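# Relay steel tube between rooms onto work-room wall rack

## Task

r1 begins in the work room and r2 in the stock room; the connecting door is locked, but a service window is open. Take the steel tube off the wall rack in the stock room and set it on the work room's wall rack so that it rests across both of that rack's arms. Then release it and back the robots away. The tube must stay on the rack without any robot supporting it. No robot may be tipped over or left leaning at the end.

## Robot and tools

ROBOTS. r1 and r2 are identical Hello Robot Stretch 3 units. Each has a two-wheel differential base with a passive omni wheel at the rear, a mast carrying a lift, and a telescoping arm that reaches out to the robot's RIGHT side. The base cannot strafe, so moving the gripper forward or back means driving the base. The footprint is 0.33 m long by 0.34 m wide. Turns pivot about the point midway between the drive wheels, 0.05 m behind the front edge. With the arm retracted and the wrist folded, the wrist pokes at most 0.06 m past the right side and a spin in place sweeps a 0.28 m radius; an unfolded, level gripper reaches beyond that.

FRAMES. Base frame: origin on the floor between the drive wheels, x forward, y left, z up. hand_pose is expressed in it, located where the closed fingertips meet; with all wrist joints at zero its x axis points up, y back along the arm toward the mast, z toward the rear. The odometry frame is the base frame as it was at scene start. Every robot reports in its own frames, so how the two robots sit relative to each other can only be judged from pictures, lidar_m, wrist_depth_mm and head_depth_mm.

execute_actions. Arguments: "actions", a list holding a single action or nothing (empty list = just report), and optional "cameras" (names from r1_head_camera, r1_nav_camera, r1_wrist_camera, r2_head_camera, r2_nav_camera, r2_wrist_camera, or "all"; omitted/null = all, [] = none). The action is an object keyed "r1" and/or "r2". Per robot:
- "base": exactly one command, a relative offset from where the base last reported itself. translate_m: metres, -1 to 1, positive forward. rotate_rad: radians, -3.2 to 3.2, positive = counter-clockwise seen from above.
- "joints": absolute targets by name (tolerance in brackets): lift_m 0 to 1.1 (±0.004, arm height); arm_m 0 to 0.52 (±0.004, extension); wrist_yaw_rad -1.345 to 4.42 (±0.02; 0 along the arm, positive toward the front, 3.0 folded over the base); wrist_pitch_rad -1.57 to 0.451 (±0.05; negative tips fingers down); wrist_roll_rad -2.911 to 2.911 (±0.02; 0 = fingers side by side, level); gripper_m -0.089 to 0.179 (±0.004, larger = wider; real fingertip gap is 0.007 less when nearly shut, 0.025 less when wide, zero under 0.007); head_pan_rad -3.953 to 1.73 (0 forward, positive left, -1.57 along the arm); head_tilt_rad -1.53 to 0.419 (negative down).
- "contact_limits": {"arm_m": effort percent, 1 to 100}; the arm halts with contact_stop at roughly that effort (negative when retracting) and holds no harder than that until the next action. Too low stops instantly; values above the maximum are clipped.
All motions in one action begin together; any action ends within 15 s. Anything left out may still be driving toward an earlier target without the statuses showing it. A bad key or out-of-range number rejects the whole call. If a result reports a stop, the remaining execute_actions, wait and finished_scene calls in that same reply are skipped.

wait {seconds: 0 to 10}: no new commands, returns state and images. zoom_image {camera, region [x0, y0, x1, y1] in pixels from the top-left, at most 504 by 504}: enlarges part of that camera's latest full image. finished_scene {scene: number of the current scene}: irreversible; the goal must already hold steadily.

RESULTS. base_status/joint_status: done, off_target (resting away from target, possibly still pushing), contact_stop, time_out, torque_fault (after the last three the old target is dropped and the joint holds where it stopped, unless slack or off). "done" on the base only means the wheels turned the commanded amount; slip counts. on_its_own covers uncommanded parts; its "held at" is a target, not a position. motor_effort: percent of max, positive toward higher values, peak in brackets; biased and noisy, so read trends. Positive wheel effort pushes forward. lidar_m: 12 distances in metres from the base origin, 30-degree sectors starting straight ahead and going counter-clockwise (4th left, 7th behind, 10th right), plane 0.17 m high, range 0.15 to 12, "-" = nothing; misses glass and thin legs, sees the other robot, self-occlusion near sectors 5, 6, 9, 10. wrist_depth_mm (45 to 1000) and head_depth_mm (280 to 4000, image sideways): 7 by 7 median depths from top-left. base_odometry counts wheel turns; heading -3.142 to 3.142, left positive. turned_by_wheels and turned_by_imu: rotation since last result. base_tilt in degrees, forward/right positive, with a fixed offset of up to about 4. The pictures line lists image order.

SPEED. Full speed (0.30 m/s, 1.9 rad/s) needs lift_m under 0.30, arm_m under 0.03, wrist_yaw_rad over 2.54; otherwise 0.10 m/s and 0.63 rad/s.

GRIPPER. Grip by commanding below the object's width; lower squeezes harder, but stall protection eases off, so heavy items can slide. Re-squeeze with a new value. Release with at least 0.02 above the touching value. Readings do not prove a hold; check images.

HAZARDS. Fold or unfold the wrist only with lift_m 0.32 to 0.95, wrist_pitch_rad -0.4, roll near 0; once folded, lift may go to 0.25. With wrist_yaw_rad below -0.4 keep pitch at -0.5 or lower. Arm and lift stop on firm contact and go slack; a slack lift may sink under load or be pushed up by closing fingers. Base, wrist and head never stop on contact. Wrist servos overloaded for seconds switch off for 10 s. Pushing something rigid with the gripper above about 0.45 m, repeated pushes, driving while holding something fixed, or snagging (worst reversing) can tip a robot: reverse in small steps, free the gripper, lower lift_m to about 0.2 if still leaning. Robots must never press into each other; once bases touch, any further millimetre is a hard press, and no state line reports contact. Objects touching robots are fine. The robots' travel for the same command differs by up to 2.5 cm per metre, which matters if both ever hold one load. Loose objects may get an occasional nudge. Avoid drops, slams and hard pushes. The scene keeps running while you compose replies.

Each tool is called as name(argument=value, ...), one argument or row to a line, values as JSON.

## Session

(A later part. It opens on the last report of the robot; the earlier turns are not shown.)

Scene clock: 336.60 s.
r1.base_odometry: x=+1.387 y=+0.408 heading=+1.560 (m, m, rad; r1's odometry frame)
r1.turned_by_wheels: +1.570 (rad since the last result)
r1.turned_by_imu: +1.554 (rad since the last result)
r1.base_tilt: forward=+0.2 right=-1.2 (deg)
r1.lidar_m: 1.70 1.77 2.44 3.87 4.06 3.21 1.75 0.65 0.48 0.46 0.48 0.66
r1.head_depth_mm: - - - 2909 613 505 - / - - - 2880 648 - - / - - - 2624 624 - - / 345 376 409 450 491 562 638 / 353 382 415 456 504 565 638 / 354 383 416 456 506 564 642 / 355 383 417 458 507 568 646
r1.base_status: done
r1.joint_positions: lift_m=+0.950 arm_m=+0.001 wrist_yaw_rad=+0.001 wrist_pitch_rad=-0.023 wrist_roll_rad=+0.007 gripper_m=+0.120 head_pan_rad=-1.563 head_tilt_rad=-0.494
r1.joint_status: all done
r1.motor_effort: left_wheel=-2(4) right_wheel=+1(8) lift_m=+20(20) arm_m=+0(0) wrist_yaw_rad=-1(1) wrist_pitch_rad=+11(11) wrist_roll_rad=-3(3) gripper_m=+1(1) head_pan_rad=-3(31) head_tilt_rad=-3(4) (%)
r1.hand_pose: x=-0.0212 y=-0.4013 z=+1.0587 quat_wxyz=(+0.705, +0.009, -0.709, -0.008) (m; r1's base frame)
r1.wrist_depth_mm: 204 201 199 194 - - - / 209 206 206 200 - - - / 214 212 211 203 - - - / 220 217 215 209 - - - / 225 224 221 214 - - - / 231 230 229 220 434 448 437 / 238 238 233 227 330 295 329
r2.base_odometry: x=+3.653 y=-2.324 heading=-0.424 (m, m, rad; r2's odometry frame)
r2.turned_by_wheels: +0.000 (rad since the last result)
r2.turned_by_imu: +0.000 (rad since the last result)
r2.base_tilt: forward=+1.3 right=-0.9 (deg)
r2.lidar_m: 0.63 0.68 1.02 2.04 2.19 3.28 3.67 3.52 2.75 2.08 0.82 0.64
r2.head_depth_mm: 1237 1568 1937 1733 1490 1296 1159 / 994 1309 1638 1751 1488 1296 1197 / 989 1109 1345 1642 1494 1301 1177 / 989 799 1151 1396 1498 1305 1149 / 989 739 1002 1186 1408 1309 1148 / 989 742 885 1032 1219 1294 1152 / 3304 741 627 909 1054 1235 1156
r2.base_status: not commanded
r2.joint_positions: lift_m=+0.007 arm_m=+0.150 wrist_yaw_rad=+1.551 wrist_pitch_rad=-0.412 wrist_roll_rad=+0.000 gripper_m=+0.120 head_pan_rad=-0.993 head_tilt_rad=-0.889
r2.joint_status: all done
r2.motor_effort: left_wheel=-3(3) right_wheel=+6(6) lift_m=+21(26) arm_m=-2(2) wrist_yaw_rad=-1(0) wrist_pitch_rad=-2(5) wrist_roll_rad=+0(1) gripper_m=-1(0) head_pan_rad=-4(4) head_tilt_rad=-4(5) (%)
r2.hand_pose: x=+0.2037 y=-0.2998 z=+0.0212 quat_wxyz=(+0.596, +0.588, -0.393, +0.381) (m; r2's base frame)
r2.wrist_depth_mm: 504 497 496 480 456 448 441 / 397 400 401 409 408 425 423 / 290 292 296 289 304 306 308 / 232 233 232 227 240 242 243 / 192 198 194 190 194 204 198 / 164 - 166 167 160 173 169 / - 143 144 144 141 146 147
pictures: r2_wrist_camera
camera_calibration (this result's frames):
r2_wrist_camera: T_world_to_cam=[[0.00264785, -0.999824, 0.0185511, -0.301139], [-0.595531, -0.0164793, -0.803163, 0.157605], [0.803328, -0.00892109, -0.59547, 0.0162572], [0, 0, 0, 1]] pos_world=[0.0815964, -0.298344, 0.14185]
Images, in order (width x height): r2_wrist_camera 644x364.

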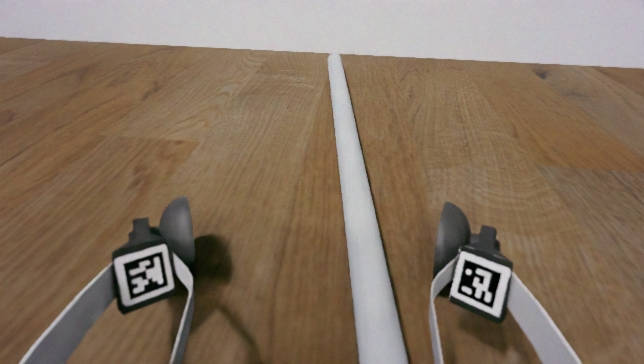

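execute_actions(
  actions=[
    {"r1":{"base":{"translate_m":-0.68}},"r2":{"base":{"translate_m":0.1},"joints":{"arm_m":0.168,"lift_m":0.012}}},
  ],
  cameras=[],
)

execute_actions(
  actions=[
    {"r2":{"joints":{"gripper_m":-0.037,"lift_m":0.007}}},
  ],
  cameras=[],
)

execute_actions(
  actions=[
    {"r2":{"base":{"translate_m":-0.22},"joints":{"lift_m":0.15,"wrist_pitch_rad":-0.28}}},
  ],
  cameras=["r2_wrist_camera"],
)

execute_actions(
  actions=[
    {"r2":{"joints":{"lift_m":0.35,"wrist_pitch_rad":-0.12}}},
  ],
  cameras=[],
)

execute_actions(
  actions=[
    {"r2":{"joints":{"lift_m":0.55,"wrist_pitch_rad":0.06}}},
  ],
  cameras=[],
)

execute_actions(
  actions=[
    {"r2":{"joints":{"lift_m":0.77,"wrist_pitch_rad":0.27}}},
  ],
  cameras=["r2_wrist_camera"],
)

execute_actions(
  actions=[
    {"r1":{"joints":{"lift_m":1.05,"arm_m":0.2,"wrist_pitch_rad":-0.5}},"r2":{"base":{"translate_m":0.22}}},
  ],
  cameras=["r2_wrist_camera","r1_wrist_camera","r1_nav_camera"],
)

Scene clock: 344.97 s.
r1.base_odometry: x=+1.380 y=-0.272 heading=+1.560 (m, m, rad; r1's odometry frame)
r1.turned_by_wheels: +0.000 (rad since the last result)
r1.turned_by_imu: +0.001 (rad since the last result)
r1.base_tilt: forward=+0.3 right=-1.3 (deg)
r1.lidar_m: 1.75 2.48 3.42 3.87 3.38 2.49 1.73 0.64 0.47 0.46 0.47 0.66
r1.head_depth_mm: - - - 2868 611 505 - / - - - 2910 647 - - / - - - 2966 665 - - / - - - 2953 630 483 414 / - - - 3061 636 486 416 / - - - 3087 640 491 419 / - - - 3141 649 493 422
r1.base_status: done
r1.joint_positions: lift_m=+0.950 arm_m=+0.001 wrist_yaw_rad=+0.001 wrist_pitch_rad=-0.023 wrist_roll_rad=+0.007 gripper_m=+0.120 head_pan_rad=-1.563 head_tilt_rad=-0.494
r1.joint_status: not commanded
r1.motor_effort: left_wheel=-2(5) right_wheel=+1(2) lift_m=+20(20) arm_m=+0(0) wrist_yaw_rad=+0(1) wrist_pitch_rad=+11(11) wrist_roll_rad=-3(3) gripper_m=+1(0) head_pan_rad=-3(3) head_tilt_rad=-4(3) (%)
r1.hand_pose: x=-0.0212 y=-0.4013 z=+1.0587 quat_wxyz=(+0.705, +0.009, -0.709, -0.008) (m; r1's base frame)
r1.wrist_depth_mm: - - - - - 817 281 / - - - - - - 280 / - - - - - - 279 / - - - - - - 280 / - - - - - - 280 / 433 444 431 433 433 - 277 / 322 310 322 326 330 300 280
r2.base_odometry: x=+3.744 y=-2.365 heading=-0.424 (m, m, rad; r2's odometry frame)
r2.turned_by_wheels: +0.000 (rad since the last result)
r2.turned_by_imu: +0.001 (rad since the last result)
r2.base_tilt: forward=+1.3 right=-0.9 (deg)
r2.lidar_m: 0.53 0.57 0.86 2.02 2.18 3.26 3.77 3.55 2.73 1.81 0.69 0.54
r2.head_depth_mm: 961 1305 1713 1739 1492 1304 1157 / 985 830 1357 1663 1480 1300 1196 / 987 739 1128 1412 1495 1309 1155 / 986 740 953 1166 1421 1308 1154 / 3457 739 628 985 1215 1287 1155 / 3518 739 591 856 1019 1223 1152 / 3453 739 591 541 878 1045 1133
r2.base_status: done
r2.joint_positions: lift_m=+0.012 arm_m=+0.168 wrist_yaw_rad=+1.551 wrist_pitch_rad=-0.428 wrist_roll_rad=+0.000 gripper_m=+0.120 head_pan_rad=-0.993 head_tilt_rad=-0.889
r2.joint_status: all done
r2.motor_effort: left_wheel=-2(4) right_wheel=+2(9) lift_m=+31(30) arm_m=+4(4) wrist_yaw_rad=+0(0) wrist_pitch_rad=+3(4) wrist_roll_rad=+0(0) gripper_m=+0(0) head_pan_rad=-4(4) head_tilt_rad=-5(5) (%)
r2.hand_pose: x=+0.2017 y=-0.3173 z=+0.0224 quat_wxyz=(+0.599, +0.591, -0.388, +0.376) (m; r2's base frame)
r2.wrist_depth_mm: 407 400 391 379 370 362 350 / 380 386 395 399 389 384 376 / 290 287 292 297 300 300 305 / 230 232 234 225 236 240 243 / 191 199 195 189 197 204 200 / 165 161 165 159 169 172 169 / - 144 144 139 147 147 148
pictures: none
No camera images: the call's "cameras" was empty. Leave "cameras" out to get every camera's image.

Scene clock: 347.03 s.
r1.base_odometry: x=+1.380 y=-0.272 heading=+1.560 (m, m, rad; r1's odometry frame)
r1.turned_by_wheels: +0.000 (rad since the last result)
r1.turned_by_imu: +0.001 (rad since the last result)
r1.base_tilt: forward=+0.3 right=-1.3 (deg)
r1.lidar_m: 1.74 2.48 3.42 3.88 3.38 2.49 1.73 0.64 0.47 0.46 0.47 0.65
r1.head_depth_mm: - - - 2841 611 506 - / - - - 2922 647 - - / - - - 2963 669 - - / - - - 2994 629 483 414 / - - - 3042 636 486 416 / - - - 3097 641 490 419 / - - - 3087 648 493 422
r1.base_status: not commanded
r1.joint_positions: lift_m=+0.950 arm_m=+0.001 wrist_yaw_rad=+0.001 wrist_pitch_rad=-0.023 wrist_roll_rad=+0.007 gripper_m=+0.120 head_pan_rad=-1.563 head_tilt_rad=-0.494
r1.joint_status: not commanded
r1.motor_effort: left_wheel=-2(1) right_wheel=+2(2) lift_m=+20(20) arm_m=+1(0) wrist_yaw_rad=-1(1) wrist_pitch_rad=+11(11) wrist_roll_rad=-3(3) gripper_m=+0(1) head_pan_rad=-2(3) head_tilt_rad=-3(2) (%)
r1.hand_pose: x=-0.0212 y=-0.4013 z=+1.0587 quat_wxyz=(+0.705, +0.009, -0.709, -0.008) (m; r1's base frame)
r1.wrist_depth_mm: - - - - - 805 281 / - - - - - - 279 / - - - - - - 278 / - - - - - - 279 / - - - - - - 279 / 433 450 431 433 436 - 281 / 327 307 323 325 328 298 280
r2.base_odometry: x=+3.744 y=-2.365 heading=-0.424 (m, m, rad; r2's odometry frame)
r2.turned_by_wheels: +0.000 (rad since the last result)
r2.turned_by_imu: +0.000 (rad since the last result)
r2.base_tilt: forward=+1.4 right=-0.9 (deg)
r2.lidar_m: 0.53 0.57 0.85 2.03 2.19 3.24 3.77 3.52 2.73 1.81 0.69 0.54
r2.head_depth_mm: 961 1299 1707 1734 1494 1295 1154 / 993 832 1361 1666 1489 1299 1191 / 992 737 1128 1406 1497 1303 1152 / 989 741 953 1165 1409 1297 1155 / 3478 740 628 989 1203 1292 1152 / 3499 740 592 856 1015 1229 1160 / 3538 738 592 542 879 1056 1137
r2.base_status: not commanded
r2.joint_positions: lift_m=+0.007 arm_m=+0.168 wrist_yaw_rad=+1.546 wrist_pitch_rad=-0.400 wrist_roll_rad=+0.000 gripper_m=-0.036 head_pan_rad=-0.993 head_tilt_rad=-0.889
r2.joint_status: all done
r2.motor_effort: left_wheel=-2(2) right_wheel=-1(5) lift_m=+23(26) arm_m=+2(3) wrist_yaw_rad=+3(4) wrist_pitch_rad=-7(7) wrist_roll_rad=+0(0) gripper_m=-19(95) head_pan_rad=-4(5) head_tilt_rad=-4(5) (%)
r2.hand_pose: x=+0.2052 y=-0.3186 z=+0.0240 quat_wxyz=(+0.595, +0.584, -0.397, +0.383) (m; r2's base frame)
r2.wrist_depth_mm: 410 403 388 376 373 356 351 / 412 411 408 396 391 393 381 / 303 302 308 295 313 316 319 / 237 237 242 235 243 249 246 / 197 197 202 178 200 203 205 / 168 167 168 153 171 172 173 / 145 146 146 140 148 149 149
pictures: none
No camera images: the call's "cameras" was empty. Leave "cameras" out to get every camera's image.

Scene clock: 350.37 s.
r1.base_odometry: x=+1.380 y=-0.272 heading=+1.560 (m, m, rad; r1's odometry frame)
r1.turned_by_wheels: +0.000 (rad since the last result)
r1.turned_by_imu: +0.001 (rad since the last result)
r1.base_tilt: forward=+0.3 right=-1.3 (deg)
r1.lidar_m: 1.75 2.48 3.43 3.88 3.37 2.48 1.74 0.64 0.47 0.46 0.47 0.65
r1.head_depth_mm: - 1272 - 2581 610 505 - / - - - 2931 647 - - / - - - 2959 667 - - / - - - 3001 628 483 414 / - - - 3048 636 487 416 / - - - 3101 642 489 418 / - - - 3088 647 494 421
r1.base_status: not commanded
r1.joint_positions: lift_m=+0.950 arm_m=+0.001 wrist_yaw_rad=+0.001 wrist_pitch_rad=-0.023 wrist_roll_rad=+0.007 gripper_m=+0.120 head_pan_rad=-1.563 head_tilt_rad=-0.494
r1.joint_status: not commanded
r1.motor_effort: left_wheel=-2(2) right_wheel=+1(1) lift_m=+20(20) arm_m=+0(0) wrist_yaw_rad=-1(0) wrist_pitch_rad=+11(11) wrist_roll_rad=-3(3) gripper_m=+1(1) head_pan_rad=-2(3) head_tilt_rad=-2(2) (%)
r1.hand_pose: x=-0.0212 y=-0.4013 z=+1.0587 quat_wxyz=(+0.705, +0.009, -0.709, -0.008) (m; r1's base frame)
r1.wrist_depth_mm: - - - - - - 282 / - - - - - - 279 / - - - - - - 279 / - - - - - - 280 / - - - - - - 280 / 432 449 427 430 435 - 276 / 322 303 324 326 324 296 281
r2.base_odometry: x=+3.543 y=-2.275 heading=-0.424 (m, m, rad; r2's odometry frame)
r2.turned_by_wheels: +0.000 (rad since the last result)
r2.turned_by_imu: -0.002 (rad since the last result)
r2.base_tilt: forward=+1.4 right=-0.9 (deg)
r2.lidar_m: 0.75 0.81 1.21 2.05 2.20 3.29 3.55 3.48 2.73 2.06 0.35 0.44
r2.head_depth_mm: 1497 1831 2034 1749 1493 1301 1169 / 1298 1564 1914 1737 1492 1296 1185 / 1040 1339 1631 1726 1487 1306 1143 / 987 1174 1381 1626 1501 1293 1154 / 985 1032 1204 1424 1487 1282 1150 / 985 794 1067 1230 1399 1299 1156 / 988 741 953 1086 1263 1302 1150
r2.base_status: done
r2.joint_positions: lift_m=+0.150 arm_m=+0.168 wrist_yaw_rad=+1.549 wrist_pitch_rad=-0.331 wrist_roll_rad=+0.000 gripper_m=-0.036 head_pan_rad=-0.993 head_tilt_rad=-0.889
r2.joint_status: wrist_pitch_rad off_target (ended at -0.331, target -0.280); the others done
r2.motor_effort: left_wheel=-1(6) right_wheel=+0(7) lift_m=+35(38) arm_m=+3(3) wrist_yaw_rad=+0(3) wrist_pitch_rad=+19(27) wrist_roll_rad=+0(1) gripper_m=-18(18) head_pan_rad=-4(4) head_tilt_rad=-4(4) (%)
r2.hand_pose: x=+0.2130 y=-0.3180 z=+0.1823 quat_wxyz=(+0.580, +0.571, -0.416, +0.404) (m; r2's base frame)
r2.wrist_depth_mm: 638 621 608 588 583 559 559 / 693 674 640 633 623 611 591 / 709 686 702 659 666 634 629 / 549 538 559 535 562 561 571 / 439 431 456 179 451 453 457 / 366 370 366 159 370 374 378 / 318 318 314 299 320 322 323
pictures: r2_wrist_camera
camera_calibration (this result's frames):
r2_wrist_camera: T_world_to_cam=[[-0.000353396, -0.999786, 0.0207059, -0.322069], [-0.528724, -0.0173882, -0.848616, 0.285958], [0.848794, -0.0112476, -0.528604, 0.0818626], [0, 0, 0, 1]] pos_world=[0.0815942, -0.316107, 0.29261]
Images, in order (width x height): r2_wrist_camera 644x364.

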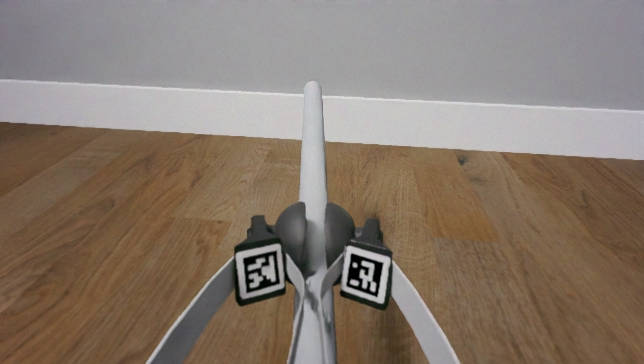

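Scene clock: 353.03 s.
r1.base_odometry: x=+1.380 y=-0.272 heading=+1.560 (m, m, rad; r1's odometry frame)
r1.turned_by_wheels: +0.000 (rad since the last result)
r1.turned_by_imu: +0.001 (rad since the last result)
r1.base_tilt: forward=+0.3 right=-1.2 (deg)
r1.lidar_m: 1.75 2.47 3.44 3.87 3.39 2.48 1.74 0.64 0.47 0.46 0.47 0.65
r1.head_depth_mm: - 1275 - 1509 613 505 - / - - - 2906 647 - - / - - - 2959 666 - - / - - - 2988 629 483 415 / - - - 2979 636 487 416 / - - - 3095 642 490 419 / - - - 3150 649 494 423
r1.base_status: not commanded
r1.joint_positions: lift_m=+0.950 arm_m=+0.001 wrist_yaw_rad=+0.001 wrist_pitch_rad=-0.023 wrist_roll_rad=+0.007 gripper_m=+0.120 head_pan_rad=-1.563 head_tilt_rad=-0.494
r1.joint_status: not commanded
r1.motor_effort: left_wheel=-2(2) right_wheel=+2(1) lift_m=+20(21) arm_m=+1(0) wrist_yaw_rad=-1(1) wrist_pitch_rad=+11(11) wrist_roll_rad=-3(3) gripper_m=+0(1) head_pan_rad=-3(3) head_tilt_rad=-2(4) (%)
r1.hand_pose: x=-0.0212 y=-0.4013 z=+1.0587 quat_wxyz=(+0.705, +0.009, -0.709, -0.008) (m; r1's base frame)
r1.wrist_depth_mm: - - - - - - 286 / - - - - - - 283 / - - - - - - 281 / - - - - - - 280 / - - - - - - 280 / 430 450 440 433 438 - 276 / 327 310 326 327 327 297 282
r2.base_odometry: x=+3.543 y=-2.275 heading=-0.424 (m, m, rad; r2's odometry frame)
r2.turned_by_wheels: +0.000 (rad since the last result)
r2.turned_by_imu: +0.000 (rad since the last result)
r2.base_tilt: forward=+1.4 right=-0.9 (deg)
r2.lidar_m: 0.75 0.81 1.20 2.05 2.20 3.28 3.54 0.73 2.73 2.06 0.97 0.76
r2.head_depth_mm: 1490 1843 2043 1737 1478 1332 1102 / 1297 1570 1925 1739 1490 1328 1121 / 1032 1341 1613 1734 1498 1317 1152 / 989 1164 1380 1628 1504 1282 1153 / 983 1037 1199 1433 1482 1304 1153 / 988 796 1064 1240 1409 1301 1157 / 988 739 954 1088 1267 1300 1151
r2.base_status: not commanded
r2.joint_positions: lift_m=+0.350 arm_m=+0.168 wrist_yaw_rad=+1.549 wrist_pitch_rad=-0.185 wrist_roll_rad=+0.000 gripper_m=-0.036 head_pan_rad=-0.993 head_tilt_rad=-0.889
r2.joint_status: wrist_pitch_rad off_target (ended at -0.185, target -0.120); the others done
r2.motor_effort: left_wheel=-1(1) right_wheel=+3(3) lift_m=+35(37) arm_m=+3(3) wrist_yaw_rad=+1(0) wrist_pitch_rad=+24(29) wrist_roll_rad=+0(0) gripper_m=-18(18) head_pan_rad=-5(4) head_tilt_rad=-4(5) (%)
r2.hand_pose: x=+0.2260 y=-0.3182 z=+0.4176 quat_wxyz=(+0.549, +0.539, -0.457, +0.446) (m; r2's base frame)
r2.wrist_depth_mm: 638 624 617 599 566 566 554 / 667 659 639 634 601 592 586 / 735 699 691 656 645 628 624 / 764 752 746 699 680 670 652 / 824 786 789 183 725 716 699 / 735 747 767 158 751 742 712 / 613 611 617 585 628 639 631
pictures: none
No camera images: the call's "cameras" was empty. Leave "cameras" out to get every camera's image.

Scene clock: 355.70 s.
r1.base_odometry: x=+1.380 y=-0.272 heading=+1.560 (m, m, rad; r1's odometry frame)
r1.turned_by_wheels: +0.000 (rad since the last result)
r1.turned_by_imu: +0.001 (rad since the last result)
r1.base_tilt: forward=+0.3 right=-1.2 (deg)
r1.lidar_m: 1.75 2.48 3.42 3.88 3.38 2.48 1.74 0.64 0.47 0.46 0.47 0.65
r1.head_depth_mm: - 1278 - 1486 611 505 - / - - - 2736 648 - - / - - - 2631 666 - - / - - - 2806 628 483 415 / - - - 3063 636 486 416 / - - - 3102 641 489 418 / - - - 3089 651 493 421
r1.base_status: not commanded
r1.joint_positions: lift_m=+0.950 arm_m=+0.001 wrist_yaw_rad=+0.001 wrist_pitch_rad=-0.023 wrist_roll_rad=+0.007 gripper_m=+0.120 head_pan_rad=-1.563 head_tilt_rad=-0.494
r1.joint_status: not commanded
r1.motor_effort: left_wheel=-1(1) right_wheel=+2(2) lift_m=+20(20) arm_m=+0(0) wrist_yaw_rad=-1(1) wrist_pitch_rad=+12(11) wrist_roll_rad=-3(3) gripper_m=+1(0) head_pan_rad=-3(3) head_tilt_rad=-3(2) (%)
r1.hand_pose: x=-0.0212 y=-0.4013 z=+1.0587 quat_wxyz=(+0.705, +0.009, -0.709, -0.008) (m; r1's base frame)
r1.wrist_depth_mm: - - - - - - 283 / - - - - - - 280 / - - - - - - 280 / - - - - - - 281 / - - - - - - 281 / 430 445 430 426 428 - 279 / 325 308 328 323 328 299 279
r2.base_odometry: x=+3.543 y=-2.275 heading=-0.424 (m, m, rad; r2's odometry frame)
r2.turned_by_wheels: +0.000 (rad since the last result)
r2.turned_by_imu: +0.000 (rad since the last result)
r2.base_tilt: forward=+1.4 right=-0.9 (deg)
r2.lidar_m: 0.75 0.81 1.21 2.05 2.20 3.26 3.55 0.89 2.73 2.05 0.97 0.76
r2.head_depth_mm: 1484 1831 2034 1748 1487 1348 1117 / 1307 1548 1915 1735 1498 1237 1157 / 1038 1342 1612 1754 1481 1255 1154 / 982 1165 1386 1632 1521 1297 1157 / 986 1037 1203 1431 1457 1298 1158 / 986 797 1061 1206 1413 1307 1151 / 989 740 952 1089 1269 1301 1150
r2.base_status: not commanded
r2.joint_positions: lift_m=+0.550 arm_m=+0.168 wrist_yaw_rad=+1.549 wrist_pitch_rad=-0.007 wrist_roll_rad=+0.000 gripper_m=-0.036 head_pan_rad=-0.993 head_tilt_rad=-0.889
r2.joint_status: wrist_pitch_rad off_target (ended at -0.007, target +0.060); the others done
r2.motor_effort: left_wheel=-1(1) right_wheel=+2(3) lift_m=+35(38) arm_m=+2(2) wrist_yaw_rad=+0(0) wrist_pitch_rad=+25(29) wrist_roll_rad=+0(0) gripper_m=-18(18) head_pan_rad=-4(4) head_tilt_rad=-3(4) (%)
r2.hand_pose: x=+0.2346 y=-0.3184 z=+0.6625 quat_wxyz=(+0.508, +0.496, -0.503, +0.493) (m; r2's base frame)
r2.wrist_depth_mm: 658 635 627 599 589 586 575 / 680 677 637 619 618 604 586 / 704 698 677 647 621 608 608 / 738 701 701 669 647 636 633 / 766 744 722 183 667 669 625 / 800 763 755 159 698 685 672 / 816 798 768 715 752 715 695
pictures: none
No camera images: the call's "cameras" was empty. Leave "cameras" out to get every camera's image.

Scene clock: 358.53 s.
r1.base_odometry: x=+1.380 y=-0.272 heading=+1.560 (m, m, rad; r1's odometry frame)
r1.turned_by_wheels: +0.000 (rad since the last result)
r1.turned_by_imu: +0.001 (rad since the last result)
r1.base_tilt: forward=+0.3 right=-1.2 (deg)
r1.lidar_m: 1.74 2.48 3.44 3.88 3.38 2.48 1.73 0.64 0.47 0.46 0.47 0.65
r1.head_depth_mm: - 1270 1393 2613 611 504 - / - - - 2919 647 - - / - - - 2822 666 - - / - - - 2995 628 484 415 / - - - 3057 636 486 417 / - - - 3113 642 490 419 / - - - 3128 649 493 422
r1.base_status: not commanded
r1.joint_positions: lift_m=+0.950 arm_m=+0.001 wrist_yaw_rad=+0.001 wrist_pitch_rad=-0.023 wrist_roll_rad=+0.007 gripper_m=+0.120 head_pan_rad=-1.563 head_tilt_rad=-0.494
r1.joint_status: not commanded
r1.motor_effort: left_wheel=-2(2) right_wheel=+1(1) lift_m=+20(20) arm_m=+0(0) wrist_yaw_rad=-1(1) wrist_pitch_rad=+11(11) wrist_roll_rad=-3(3) gripper_m=+1(1) head_pan_rad=-3(3) head_tilt_rad=-3(2) (%)
r1.hand_pose: x=-0.0212 y=-0.4013 z=+1.0587 quat_wxyz=(+0.705, +0.009, -0.709, -0.008) (m; r1's base frame)
r1.wrist_depth_mm: - - - - - - 280 / - - - - - - 279 / - - - - - - 282 / - - - - - - 279 / - - - - - - 277 / 439 445 432 430 425 - 280 / 328 309 328 324 328 298 279
r2.base_odometry: x=+3.543 y=-2.275 heading=-0.424 (m, m, rad; r2's odometry frame)
r2.turned_by_wheels: +0.000 (rad since the last result)
r2.turned_by_imu: +0.000 (rad since the last result)
r2.base_tilt: forward=+1.3 right=-0.9 (deg)
r2.lidar_m: 0.75 0.81 1.21 2.05 2.20 3.27 3.54 0.87 2.73 2.06 0.97 0.76
r2.head_depth_mm: 1494 1857 2039 1792 - 1255 1158 / 1302 1570 1914 1778 1405 1299 1160 / 1035 1335 1619 1740 1472 1301 1152 / 988 1167 1380 1623 1497 1305 1157 / 991 1034 1163 1413 1488 1303 1158 / 984 775 1039 1240 1408 1296 1155 / 988 727 952 1094 1262 1304 1158
r2.base_status: not commanded
r2.joint_positions: lift_m=+0.770 arm_m=+0.168 wrist_yaw_rad=+1.549 wrist_pitch_rad=+0.204 wrist_roll_rad=+0.000 gripper_m=-0.036 head_pan_rad=-0.993 head_tilt_rad=-0.889
r2.joint_status: wrist_pitch_rad off_target (ended at +0.204, target +0.270); the others done
r2.motor_effort: left_wheel=-2(1) right_wheel=+2(2) lift_m=+36(38) arm_m=+2(3) wrist_yaw_rad=+1(1) wrist_pitch_rad=+25(30) wrist_roll_rad=+0(0) gripper_m=-17(17) head_pan_rad=-4(5) head_tilt_rad=-6(6) (%)
r2.hand_pose: x=+0.2344 y=-0.3183 z=+0.9366 quat_wxyz=(+0.453, +0.441, -0.553, +0.543) (m; r2's base frame)
r2.wrist_depth_mm: 701 689 687 - - - - / 704 698 695 - - - - / 731 694 696 - - - - / 716 707 689 - - - - / 723 706 683 184 513 491 508 / 717 697 684 159 647 637 620 / 730 708 659 677 655 638 619
pictures: r2_wrist_camera
camera_calibration (this result's frames):
r2_wrist_camera: T_world_to_cam=[[-0.0134594, -0.999496, 0.028745, -0.342399], [-0.022346, -0.0284398, -0.999346, 0.956387], [0.99966, -0.014093, -0.0219519, -0.0483436], [0, 0, 0, 1]] pos_world=[0.0650901, -0.315708, 0.964543]
Images, in order (width x height): r2_wrist_camera 644x364.

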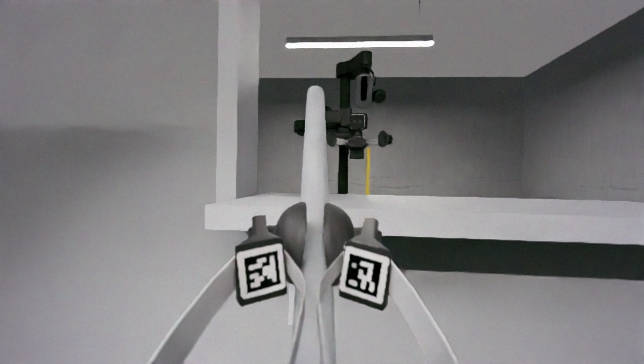

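Scene clock: 361.80 s.
r1.base_odometry: x=+1.380 y=-0.272 heading=+1.560 (m, m, rad; r1's odometry frame)
r1.turned_by_wheels: +0.000 (rad since the last result)
r1.turned_by_imu: +0.001 (rad since the last result)
r1.base_tilt: forward=+0.3 right=-1.2 (deg)
r1.lidar_m: 1.75 2.48 3.44 3.89 3.39 2.48 1.74 0.64 0.47 0.46 0.47 0.65
r1.head_depth_mm: - - 3743 2579 611 472 407 / - - - 746 616 474 409 / - - - - 621 479 411 / - - - 3210 630 482 413 / - - - 3039 636 486 416 / - - - 3087 641 490 419 / - - - 3153 649 494 422
r1.base_status: not commanded
r1.joint_positions: lift_m=+1.050 arm_m=+0.200 wrist_yaw_rad=+0.001 wrist_pitch_rad=-0.515 wrist_roll_rad=+0.007 gripper_m=+0.120 head_pan_rad=-1.563 head_tilt_rad=-0.494
r1.joint_status: all done
r1.motor_effort: left_wheel=-2(1) right_wheel=+1(2) lift_m=+20(21) arm_m=+3(1) wrist_yaw_rad=-1(1) wrist_pitch_rad=+8(11) wrist_roll_rad=-3(3) gripper_m=+1(0) head_pan_rad=-2(2) head_tilt_rad=-3(3) (%)
r1.hand_pose: x=-0.0213 y=-0.5558 z=+1.0414 quat_wxyz=(+0.682, +0.180, -0.686, -0.181) (m; r1's base frame)
r1.wrist_depth_mm: - - - - - 696 - / - - - 647 - - - / - - - - - - - / - - - - - - - / 351 339 343 347 344 347 - / 294 299 294 292 293 296 - / 260 251 257 254 257 243 256
r2.base_odometry: x=+3.744 y=-2.365 heading=-0.424 (m, m, rad; r2's odometry frame)
r2.turned_by_wheels: +0.000 (rad since the last result)
r2.turned_by_imu: +0.001 (rad since the last result)
r2.base_tilt: forward=+1.3 right=-0.9 (deg)
r2.lidar_m: 0.53 0.57 0.85 2.02 2.17 3.25 3.77 0.86 2.74 1.49 0.69 0.54
r2.head_depth_mm: 961 1307 1721 1780 - 1274 1155 / 987 834 1357 1675 1407 1298 1157 / 987 739 1124 1406 1459 1295 1158 / 987 740 955 1196 1419 1304 1148 / 3475 738 610 987 1200 1289 1159 / 3522 739 575 855 1015 1222 1150 / 3334 713 592 541 885 1049 1136
r2.base_status: done
r2.joint_positions: lift_m=+0.770 arm_m=+0.168 wrist_yaw_rad=+1.549 wrist_pitch_rad=+0.204 wrist_roll_rad=+0.000 gripper_m=-0.036 head_pan_rad=-0.993 head_tilt_rad=-0.889
r2.joint_status: not commanded
r2.motor_effort: left_wheel=-2(2) right_wheel=+2(6) lift_m=+35(35) arm_m=+2(3) wrist_yaw_rad=+0(0) wrist_pitch_rad=+25(25) wrist_roll_rad=+0(1) gripper_m=-17(17) head_pan_rad=-4(4) head_tilt_rad=-4(4) (%)
r2.hand_pose: x=+0.2344 y=-0.3183 z=+0.9368 quat_wxyz=(+0.453, +0.440, -0.553, +0.544) (m; r2's base frame)
r2.wrist_depth_mm: 474 467 553 - - - - / 472 460 555 - - - - / 484 466 555 - - - - / 478 465 565 - - - - / 481 463 317 185 295 302 316 / 472 471 454 158 425 414 276 / 477 469 453 440 441 415 415
pictures: r1_nav_camera (sideways: a quarter turn counterclockwise sets it upright), r1_wrist_camera, r2_wrist_camera
camera_calibration (this result's frames):
r1_nav_camera: T_world_to_cam=[[0.0217538, -0.480409, 0.876774, -1.09593], [-0.998611, -0.0525333, -0.00400774, 0.0604447], [0.0479852, -0.87547, -0.480885, 0.584145], [0, 0, 0, 1]] pos_world=[0.056171, -0.0119175, 1.24203]
r1_wrist_camera: T_world_to_cam=[[-0.998662, -0.0372027, -0.0359067, -0.00179373], [0.00598851, 0.606563, -0.795013, 1.20309], [0.0513563, -0.794165, -0.605529, 0.349524], [0, 0, 0, 1]] pos_world=[-0.0269463, -0.452236, 1.16805]
r2_wrist_camera: T_world_to_cam=[[-0.0134763, -0.999496, 0.0287493, -0.342403], [-0.0217425, -0.0284522, -0.999359, 0.956408], [0.999673, -0.0140927, -0.0213481, -0.0488919], [0, 0, 0, 1]] pos_world=[0.0650562, -0.315708, 0.964595]
Images, in order (width x height): r1_nav_camera 672x504, r1_wrist_camera 644x364, r2_wrist_camera 644x364.

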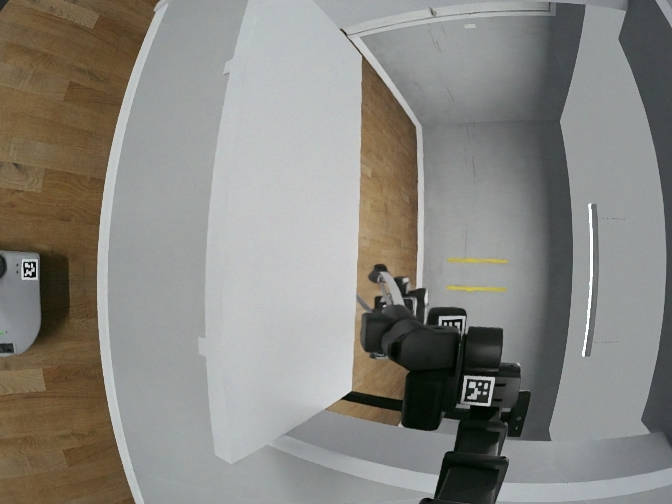

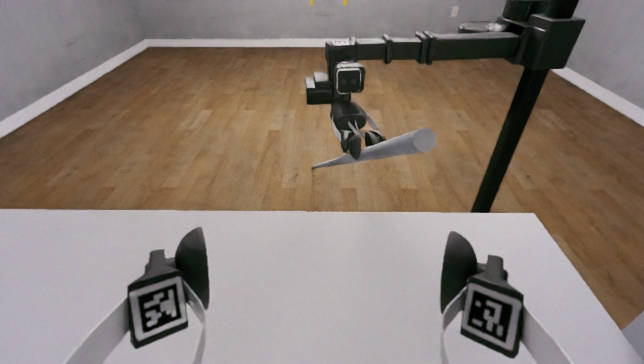

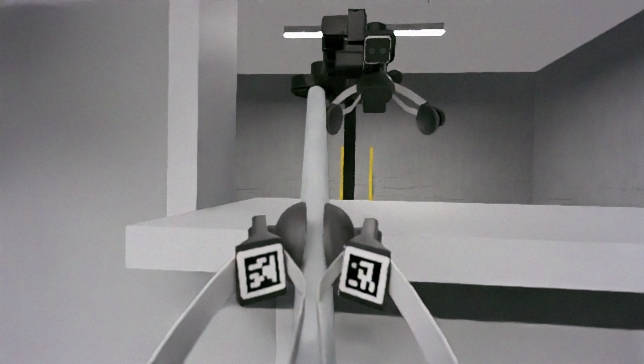

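execute_actions(
  actions=[
    {"r2":{"joints":{"arm_m":0.235}}},
  ],
  cameras=[],
)

execute_actions(
  actions=[
    {"r1":{"joints":{"lift_m":1.03,"arm_m":0.33}}},
  ],
  cameras=["r2_wrist_camera","r1_wrist_camera","r2_head_camera"],
)

Scene clock: 363.73 s.
r1.base_odometry: x=+1.380 y=-0.272 heading=+1.560 (m, m, rad; r1's odometry frame)
r1.turned_by_wheels: +0.000 (rad since the last result)
r1.turned_by_imu: +0.001 (rad since the last result)
r1.base_tilt: forward=+0.3 right=-1.2 (deg)
r1.lidar_m: 1.75 2.48 3.43 3.88 3.36 2.48 1.73 0.64 0.47 0.46 0.48 0.65
r1.head_depth_mm: - - 3733 2550 612 473 407 / - - - 745 617 476 408 / - - - - 622 478 411 / - - - 1090 629 482 414 / - - - 3049 633 487 417 / - - - 3068 642 490 419 / - - - 3108 648 495 421
r1.base_status: not commanded
r1.joint_positions: lift_m=+1.050 arm_m=+0.200 wrist_yaw_rad=+0.001 wrist_pitch_rad=-0.515 wrist_roll_rad=+0.007 gripper_m=+0.120 head_pan_rad=-1.563 head_tilt_rad=-0.494
r1.joint_status: not commanded
r1.motor_effort: left_wheel=-1(2) right_wheel=+1(1) lift_m=+20(21) arm_m=+3(4) wrist_yaw_rad=-1(1) wrist_pitch_rad=+7(7) wrist_roll_rad=-3(3) gripper_m=+1(1) head_pan_rad=-3(2) head_tilt_rad=-3(3) (%)
r1.hand_pose: x=-0.0213 y=-0.5558 z=+1.0414 quat_wxyz=(+0.682, +0.180, -0.686, -0.181) (m; r1's base frame)
r1.wrist_depth_mm: - - - - - 687 - / - - - 706 - - - / - - - - - - - / - - - - - - - / 347 345 348 348 342 346 - / 298 298 295 296 290 294 - / 259 250 258 256 257 243 256
r2.base_odometry: x=+3.744 y=-2.365 heading=-0.424 (m, m, rad; r2's odometry frame)
r2.turned_by_wheels: +0.000 (rad since the last result)
r2.turned_by_imu: +0.000 (rad since the last result)
r2.base_tilt: forward=+1.3 right=-0.9 (deg)
r2.lidar_m: 0.53 0.57 0.85 2.02 2.19 3.24 3.76 0.87 2.75 1.49 0.69 0.54
r2.head_depth_mm: 963 1315 1708 1825 1401 1310 1148 / 987 828 1343 1621 1467 1305 1156 / 987 741 1090 1419 1501 1302 1159 / 986 739 651 1165 1414 1297 1160 / 3473 736 623 987 1214 1294 1155 / 3561 711 592 855 1019 1225 1157 / 3356 738 591 543 881 1056 1136
r2.base_status: not commanded
r2.joint_positions: lift_m=+0.770 arm_m=+0.235 wrist_yaw_rad=+1.549 wrist_pitch_rad=+0.204 wrist_roll_rad=+0.000 gripper_m=-0.036 head_pan_rad=-0.993 head_tilt_rad=-0.889
r2.joint_status: all done
r2.motor_effort: left_wheel=-2(2) right_wheel=+2(2) lift_m=+35(35) arm_m=+4(3) wrist_yaw_rad=+1(1) wrist_pitch_rad=+25(25) wrist_roll_rad=+0(0) gripper_m=-17(18) head_pan_rad=-4(4) head_tilt_rad=-4(5) (%)
r2.hand_pose: x=+0.2344 y=-0.3853 z=+0.9368 quat_wxyz=(+0.453, +0.440, -0.553, +0.544) (m; r2's base frame)
r2.wrist_depth_mm: 458 455 - 710 - - - / 466 454 - 643 - - - / 466 450 - - - - - / 466 457 - - - - - / 467 301 309 185 293 303 315 / 470 458 446 158 422 276 266 / 468 465 444 429 419 416 405
pictures: none
No camera images: the call's "cameras" was empty. Leave "cameras" out to get every camera's image.

Scene clock: 365.93 s.
r1.base_odometry: x=+1.380 y=-0.272 heading=+1.560 (m, m, rad; r1's odometry frame)
r1.turned_by_wheels: +0.000 (rad since the last result)
r1.turned_by_imu: +0.001 (rad since the last result)
r1.base_tilt: forward=+0.3 right=-1.3 (deg)
r1.lidar_m: 1.75 2.48 3.43 3.87 3.40 2.48 1.74 0.64 0.47 0.46 0.47 0.66
r1.head_depth_mm: - - - 2867 610 472 406 / - - - 2866 617 476 408 / - - - 2639 622 478 411 / - - - 2650 629 484 413 / - - - 3041 635 486 417 / - - - 3097 642 489 419 / - - - 3128 647 494 423
r1.base_status: not commanded
r1.joint_positions: lift_m=+1.030 arm_m=+0.330 wrist_yaw_rad=+0.001 wrist_pitch_rad=-0.516 wrist_roll_rad=+0.007 gripper_m=+0.120 head_pan_rad=-1.563 head_tilt_rad=-0.494
r1.joint_status: all done
r1.motor_effort: left_wheel=-2(2) right_wheel=+2(2) lift_m=+17(19) arm_m=+3(7) wrist_yaw_rad=-1(1) wrist_pitch_rad=+7(8) wrist_roll_rad=-3(3) gripper_m=+1(1) head_pan_rad=-3(3) head_tilt_rad=-3(1) (%)
r1.hand_pose: x=-0.0213 y=-0.6857 z=+1.0215 quat_wxyz=(+0.682, +0.180, -0.686, -0.181) (m; r1's base frame)
r1.wrist_depth_mm: - - - - - 681 554 / - - - 569 - - 616 / - - - - - - - / - - - - - - - / - - - - - - - / - - - 253 - - - / 239 232 235 238 234 225 232
r2.base_odometry: x=+3.744 y=-2.365 heading=-0.424 (m, m, rad; r2's odometry frame)
r2.turned_by_wheels: +0.000 (rad since the last result)
r2.turned_by_imu: +0.000 (rad since the last result)
r2.base_tilt: forward=+1.3 right=-0.9 (deg)
r2.lidar_m: 0.53 0.57 0.86 2.02 2.19 3.23 3.77 0.87 2.75 1.49 0.69 0.54
r2.head_depth_mm: 957 1302 1724 1823 1403 1296 1154 / 993 829 1355 1617 1462 1306 1152 / 984 738 1089 1407 1497 1298 1157 / 982 738 651 1164 1407 1305 1153 / 3465 667 623 986 1205 1290 1149 / 3349 711 593 856 1018 1222 1158 / 551 692 590 541 883 1050 1130
r2.base_status: not commanded
r2.joint_positions: lift_m=+0.770 arm_m=+0.235 wrist_yaw_rad=+1.549 wrist_pitch_rad=+0.204 wrist_roll_rad=+0.000 gripper_m=-0.036 head_pan_rad=-0.993 head_tilt_rad=-0.889
r2.joint_status: not commanded
r2.motor_effort: left_wheel=-1(2) right_wheel=+2(2) lift_m=+35(35) arm_m=+4(3) wrist_yaw_rad=+0(1) wrist_pitch_rad=+25(25) wrist_roll_rad=+0(0) gripper_m=-17(18) head_pan_rad=-4(4) head_tilt_rad=-5(4) (%)
r2.hand_pose: x=+0.2344 y=-0.3853 z=+0.9368 quat_wxyz=(+0.453, +0.440, -0.553, +0.544) (m; r2's base frame)
r2.wrist_depth_mm: 460 458 - 521 - - - / 461 462 - 462 - - - / 459 464 - - - - - / 461 450 - - - - - / 471 301 310 185 295 304 318 / 471 459 442 159 419 273 265 / 470 459 441 441 424 413 406
pictures: r1_wrist_camera, r2_head_camera (sideways: a quarter turn clockwise sets it upright), r2_wrist_camera
camera_calibration (this result's frames):
r1_wrist_camera: T_world_to_cam=[[-0.998663, -0.0371656, -0.0359251, -0.00730115], [0.00599623, 0.607019, -0.794665, 1.26603], [0.0513415, -0.793818, -0.605984, 0.235001], [0, 0, 0, 1]] pos_world=[-0.0269481, -0.582225, 1.14821]
r2_head_camera: T_world_to_cam=[[-0.46456, 0.603393, -0.648151, 0.860837], [0.804565, 0.593368, -0.0242771, 0.0316261], [0.369943, -0.532758, -0.761124, 0.948172], [0, 0, 0, 1]] pos_world=[0.0236956, -0.0330426, 1.2804]
r2_wrist_camera: T_world_to_cam=[[-0.0135081, -0.999496, 0.028745, -0.409291], [-0.0215598, -0.0284498, -0.999363, 0.954513], [0.999676, -0.0141192, -0.0211647, -0.0500116], [0, 0, 0, 1]] pos_world=[0.0650458, -0.382635, 0.964611]
Images, in order (width x height): r1_wrist_camera 644x364, r2_head_camera 896x504, r2_wrist_camera 644x364.

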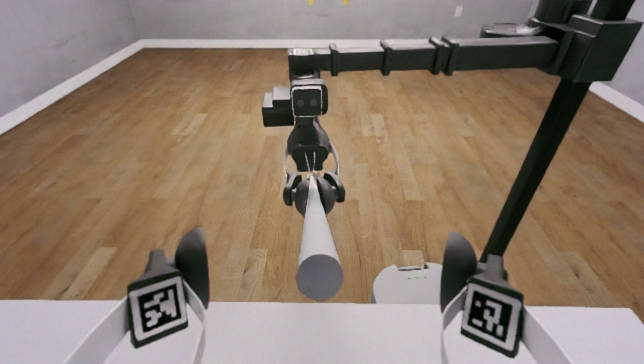

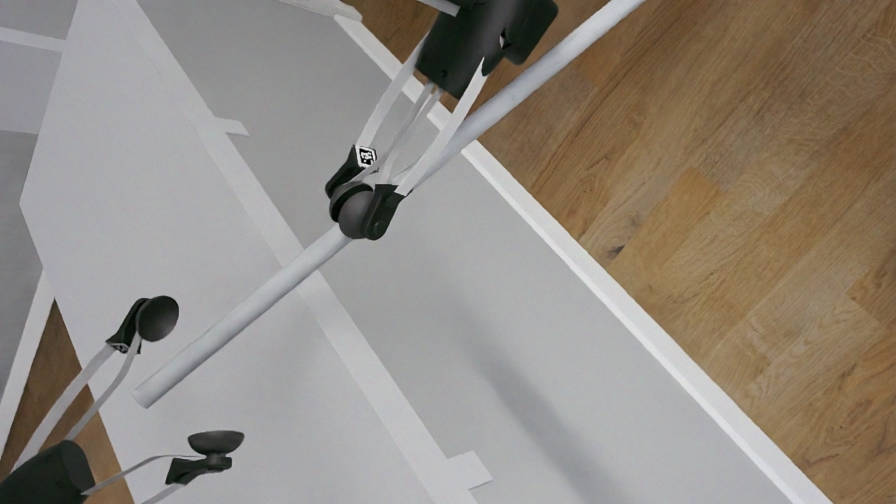

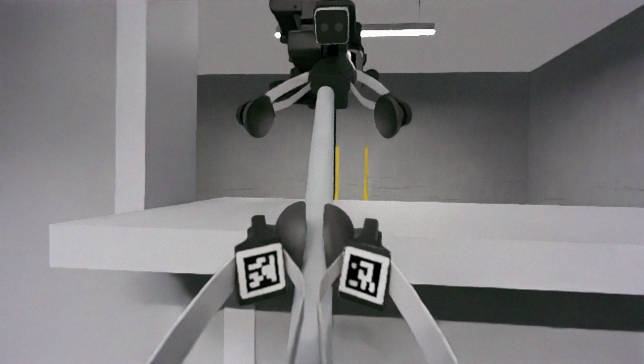

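A bit deeper along the tube, then close.

execute_actions(
  actions=[
    {"r1":{"joints":{"lift_m":1.008,"arm_m":0.355}}},
  ],
  cameras=[],
)

execute_actions(
  actions=[
    {"r1":{"joints":{"gripper_m":-0.037}}},
  ],
  cameras=["r1_wrist_camera","r2_head_camera"],
)

Scene clock: 367.23 s.
r1.base_odometry: x=+1.380 y=-0.272 heading=+1.560 (m, m, rad; r1's odometry frame)
r1.turned_by_wheels: +0.000 (rad since the last result)
r1.turned_by_imu: +0.000 (rad since the last result)
r1.base_tilt: forward=+0.3 right=-1.2 (deg)
r1.lidar_m: 1.76 2.48 3.43 3.87 3.38 2.48 1.73 0.64 0.47 0.46 0.47 0.65
r1.head_depth_mm: - - - 2723 611 470 406 / - - - 2760 618 476 408 / - - - 2647 625 479 411 / - - - 2679 629 483 414 / - - - 3039 634 486 416 / - - - 3097 641 489 419 / - - - 3151 649 494 421
r1.base_status: not commanded
r1.joint_positions: lift_m=+1.008 arm_m=+0.355 wrist_yaw_rad=+0.001 wrist_pitch_rad=-0.516 wrist_roll_rad=+0.007 gripper_m=+0.120 head_pan_rad=-1.563 head_tilt_rad=-0.494
r1.joint_status: all done
r1.motor_effort: left_wheel=-2(1) right_wheel=+2(2) lift_m=+17(19) arm_m=+3(5) wrist_yaw_rad=-1(1) wrist_pitch_rad=+8(8) wrist_roll_rad=-3(3) gripper_m=+1(1) head_pan_rad=-3(3) head_tilt_rad=-3(3) (%)
r1.hand_pose: x=-0.0213 y=-0.7107 z=+0.9994 quat_wxyz=(+0.682, +0.180, -0.686, -0.181) (m; r1's base frame)
r1.wrist_depth_mm: - - - - - 591 522 / - - - 541 - - 601 / - - - - - - - / - - - 461 - - - / - - - - - - - / - - - 93 - - - / 215 209 214 208 212 205 212
r2.base_odometry: x=+3.744 y=-2.365 heading=-0.424 (m, m, rad; r2's odometry frame)
r2.turned_by_wheels: +0.000 (rad since the last result)
r2.turned_by_imu: +0.000 (rad since the last result)
r2.base_tilt: forward=+1.3 right=-0.9 (deg)
r2.lidar_m: 0.53 0.57 0.86 2.03 2.17 3.26 3.77 0.87 2.73 1.49 0.69 0.54
r2.head_depth_mm: 968 1308 1726 1806 1406 1298 1155 / 987 826 1349 1627 1465 1290 1161 / 985 741 1089 1416 1496 1304 1155 / 986 739 651 1168 1417 1311 1157 / 3517 668 622 985 1210 1286 1158 / 3502 714 593 860 1013 1225 1159 / 525 713 591 541 880 1049 1131
r2.base_status: not commanded
r2.joint_positions: lift_m=+0.770 arm_m=+0.235 wrist_yaw_rad=+1.549 wrist_pitch_rad=+0.204 wrist_roll_rad=+0.000 gripper_m=-0.036 head_pan_rad=-0.993 head_tilt_rad=-0.889
r2.joint_status: not commanded
r2.motor_effort: left_wheel=-1(2) right_wheel=+2(1) lift_m=+35(35) arm_m=+4(4) wrist_yaw_rad=+1(0) wrist_pitch_rad=+25(25) wrist_roll_rad=+1(1) gripper_m=-17(17) head_pan_rad=-5(5) head_tilt_rad=-5(5) (%)
r2.hand_pose: x=+0.2344 y=-0.3853 z=+0.9368 quat_wxyz=(+0.453, +0.440, -0.553, +0.544) (m; r2's base frame)
r2.wrist_depth_mm: 465 458 - 487 - - - / 464 455 - 491 - - - / 469 457 - - - - - / 471 458 - - - - - / 469 304 309 185 292 304 315 / 470 463 450 159 417 273 265 / 479 463 444 425 428 411 409
pictures: none
No camera images: the call's "cameras" was empty. Leave "cameras" out to get every camera's image.

Scene clock: 369.30 s.
r1.base_odometry: x=+1.380 y=-0.272 heading=+1.560 (m, m, rad; r1's odometry frame)
r1.turned_by_wheels: +0.000 (rad since the last result)
r1.turned_by_imu: +0.001 (rad since the last result)
r1.base_tilt: forward=+0.4 right=-1.2 (deg)
r1.lidar_m: 1.75 2.47 3.43 3.87 3.39 2.48 1.74 0.64 0.47 0.45 0.48 0.65
r1.head_depth_mm: - - - 2721 611 473 406 / - - - 2775 615 475 408 / - - - 2629 621 479 411 / - - - 2685 627 482 413 / - - - 3008 634 484 416 / - - - 3058 642 489 419 / - - - 3120 648 494 421
r1.base_status: not commanded
r1.joint_positions: lift_m=+1.008 arm_m=+0.355 wrist_yaw_rad=+0.004 wrist_pitch_rad=-0.511 wrist_roll_rad=+0.007 gripper_m=-0.036 head_pan_rad=-1.563 head_tilt_rad=-0.494
r1.joint_status: all done
r1.motor_effort: left_wheel=-1(1) right_wheel=-1(2) lift_m=+18(18) arm_m=+1(3) wrist_yaw_rad=-2(3) wrist_pitch_rad=+5(8) wrist_roll_rad=-3(3) gripper_m=-20(99) head_pan_rad=-2(3) head_tilt_rad=-4(2) (%)
r1.hand_pose: x=-0.0208 y=-0.7116 z=+1.0004 quat_wxyz=(+0.682, +0.180, -0.686, -0.179) (m; r1's base frame)
r1.wrist_depth_mm: - - - - - 602 523 / - - - 546 - - 591 / - - - - - - - / - - - 359 - - - / - - - 223 - - - / - - - 85 - - - / 216 214 216 207 213 214 213
r2.base_odometry: x=+3.744 y=-2.365 heading=-0.424 (m, m, rad; r2's odometry frame)
r2.turned_by_wheels: +0.000 (rad since the last result)
r2.turned_by_imu: +0.000 (rad since the last result)
r2.base_tilt: forward=+1.4 right=-0.9 (deg)
r2.lidar_m: 0.53 0.58 0.85 2.02 2.18 3.25 3.77 0.87 2.74 1.49 0.69 0.54
r2.head_depth_mm: 960 1306 1721 1828 1419 1301 1157 / 988 830 1350 1579 1461 1299 1156 / 982 738 1095 1410 1505 1303 1162 / 986 741 658 1162 1413 1303 1158 / 3536 690 623 986 1207 1288 1156 / 3512 540 591 855 1020 1224 1149 / 525 713 591 541 879 1045 1137
r2.base_status: not commanded
r2.joint_positions: lift_m=+0.770 arm_m=+0.235 wrist_yaw_rad=+1.553 wrist_pitch_rad=+0.217 wrist_roll_rad=+0.000 gripper_m=-0.036 head_pan_rad=-0.993 head_tilt_rad=-0.889
r2.joint_status: not commanded
r2.motor_effort: left_wheel=+0(2) right_wheel=-4(4) lift_m=+34(35) arm_m=+4(4) wrist_yaw_rad=-2(3) wrist_pitch_rad=+20(25) wrist_roll_rad=+0(0) gripper_m=-18(18) head_pan_rad=-4(4) head_tilt_rad=-5(4) (%)
r2.hand_pose: x=+0.2340 y=-0.3843 z=+0.9401 quat_wxyz=(+0.448, +0.438, -0.555, +0.547) (m; r2's base frame)
r2.wrist_depth_mm: 461 460 - 499 - - - / 463 465 - 500 - - - / 461 459 - 312 - - - / 471 461 - - - - - / 466 301 339 187 330 343 351 / 464 461 434 162 277 268 263 / 472 447 439 437 422 416 402
pictures: r1_wrist_camera, r2_head_camera (sideways: a quarter turn clockwise sets it upright)
camera_calibration (this result's frames):
r1_wrist_camera: T_world_to_cam=[[-0.998558, -0.0400301, -0.0357684, -0.0106387], [0.00436286, 0.603578, -0.797292, 1.26507], [0.0535047, -0.796298, -0.602533, 0.196493], [0, 0, 0, 1]] pos_world=[-0.026656, -0.607529, 1.12665]
r2_head_camera: T_world_to_cam=[[-0.46456, 0.603393, -0.648151, 0.860837], [0.804565, 0.593368, -0.0242771, 0.0316261], [0.369943, -0.532758, -0.761124, 0.948172], [0, 0, 0, 1]] pos_world=[0.0236956, -0.0330426, 1.2804]
Images, in order (width x height): r1_wrist_camera 644x364, r2_head_camera 896x504.

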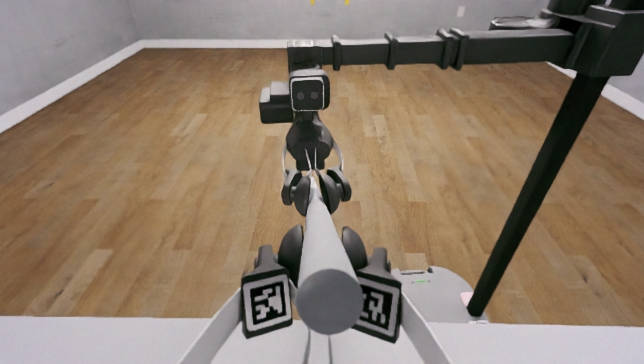

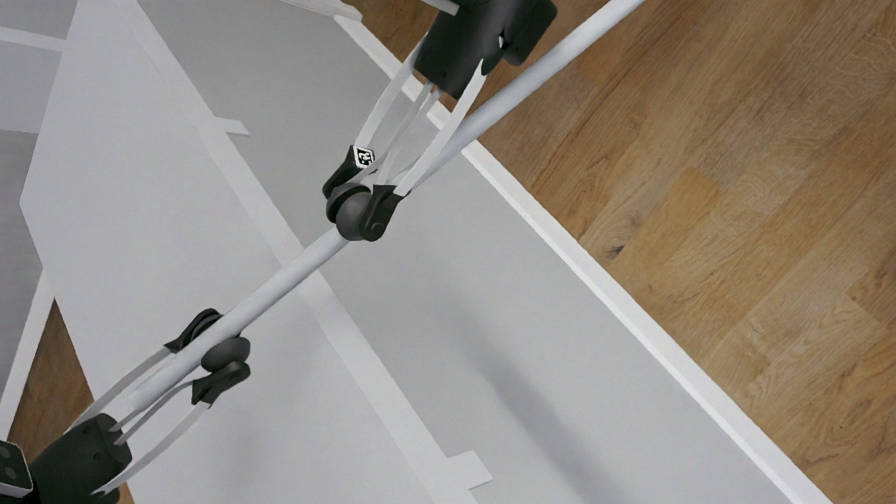

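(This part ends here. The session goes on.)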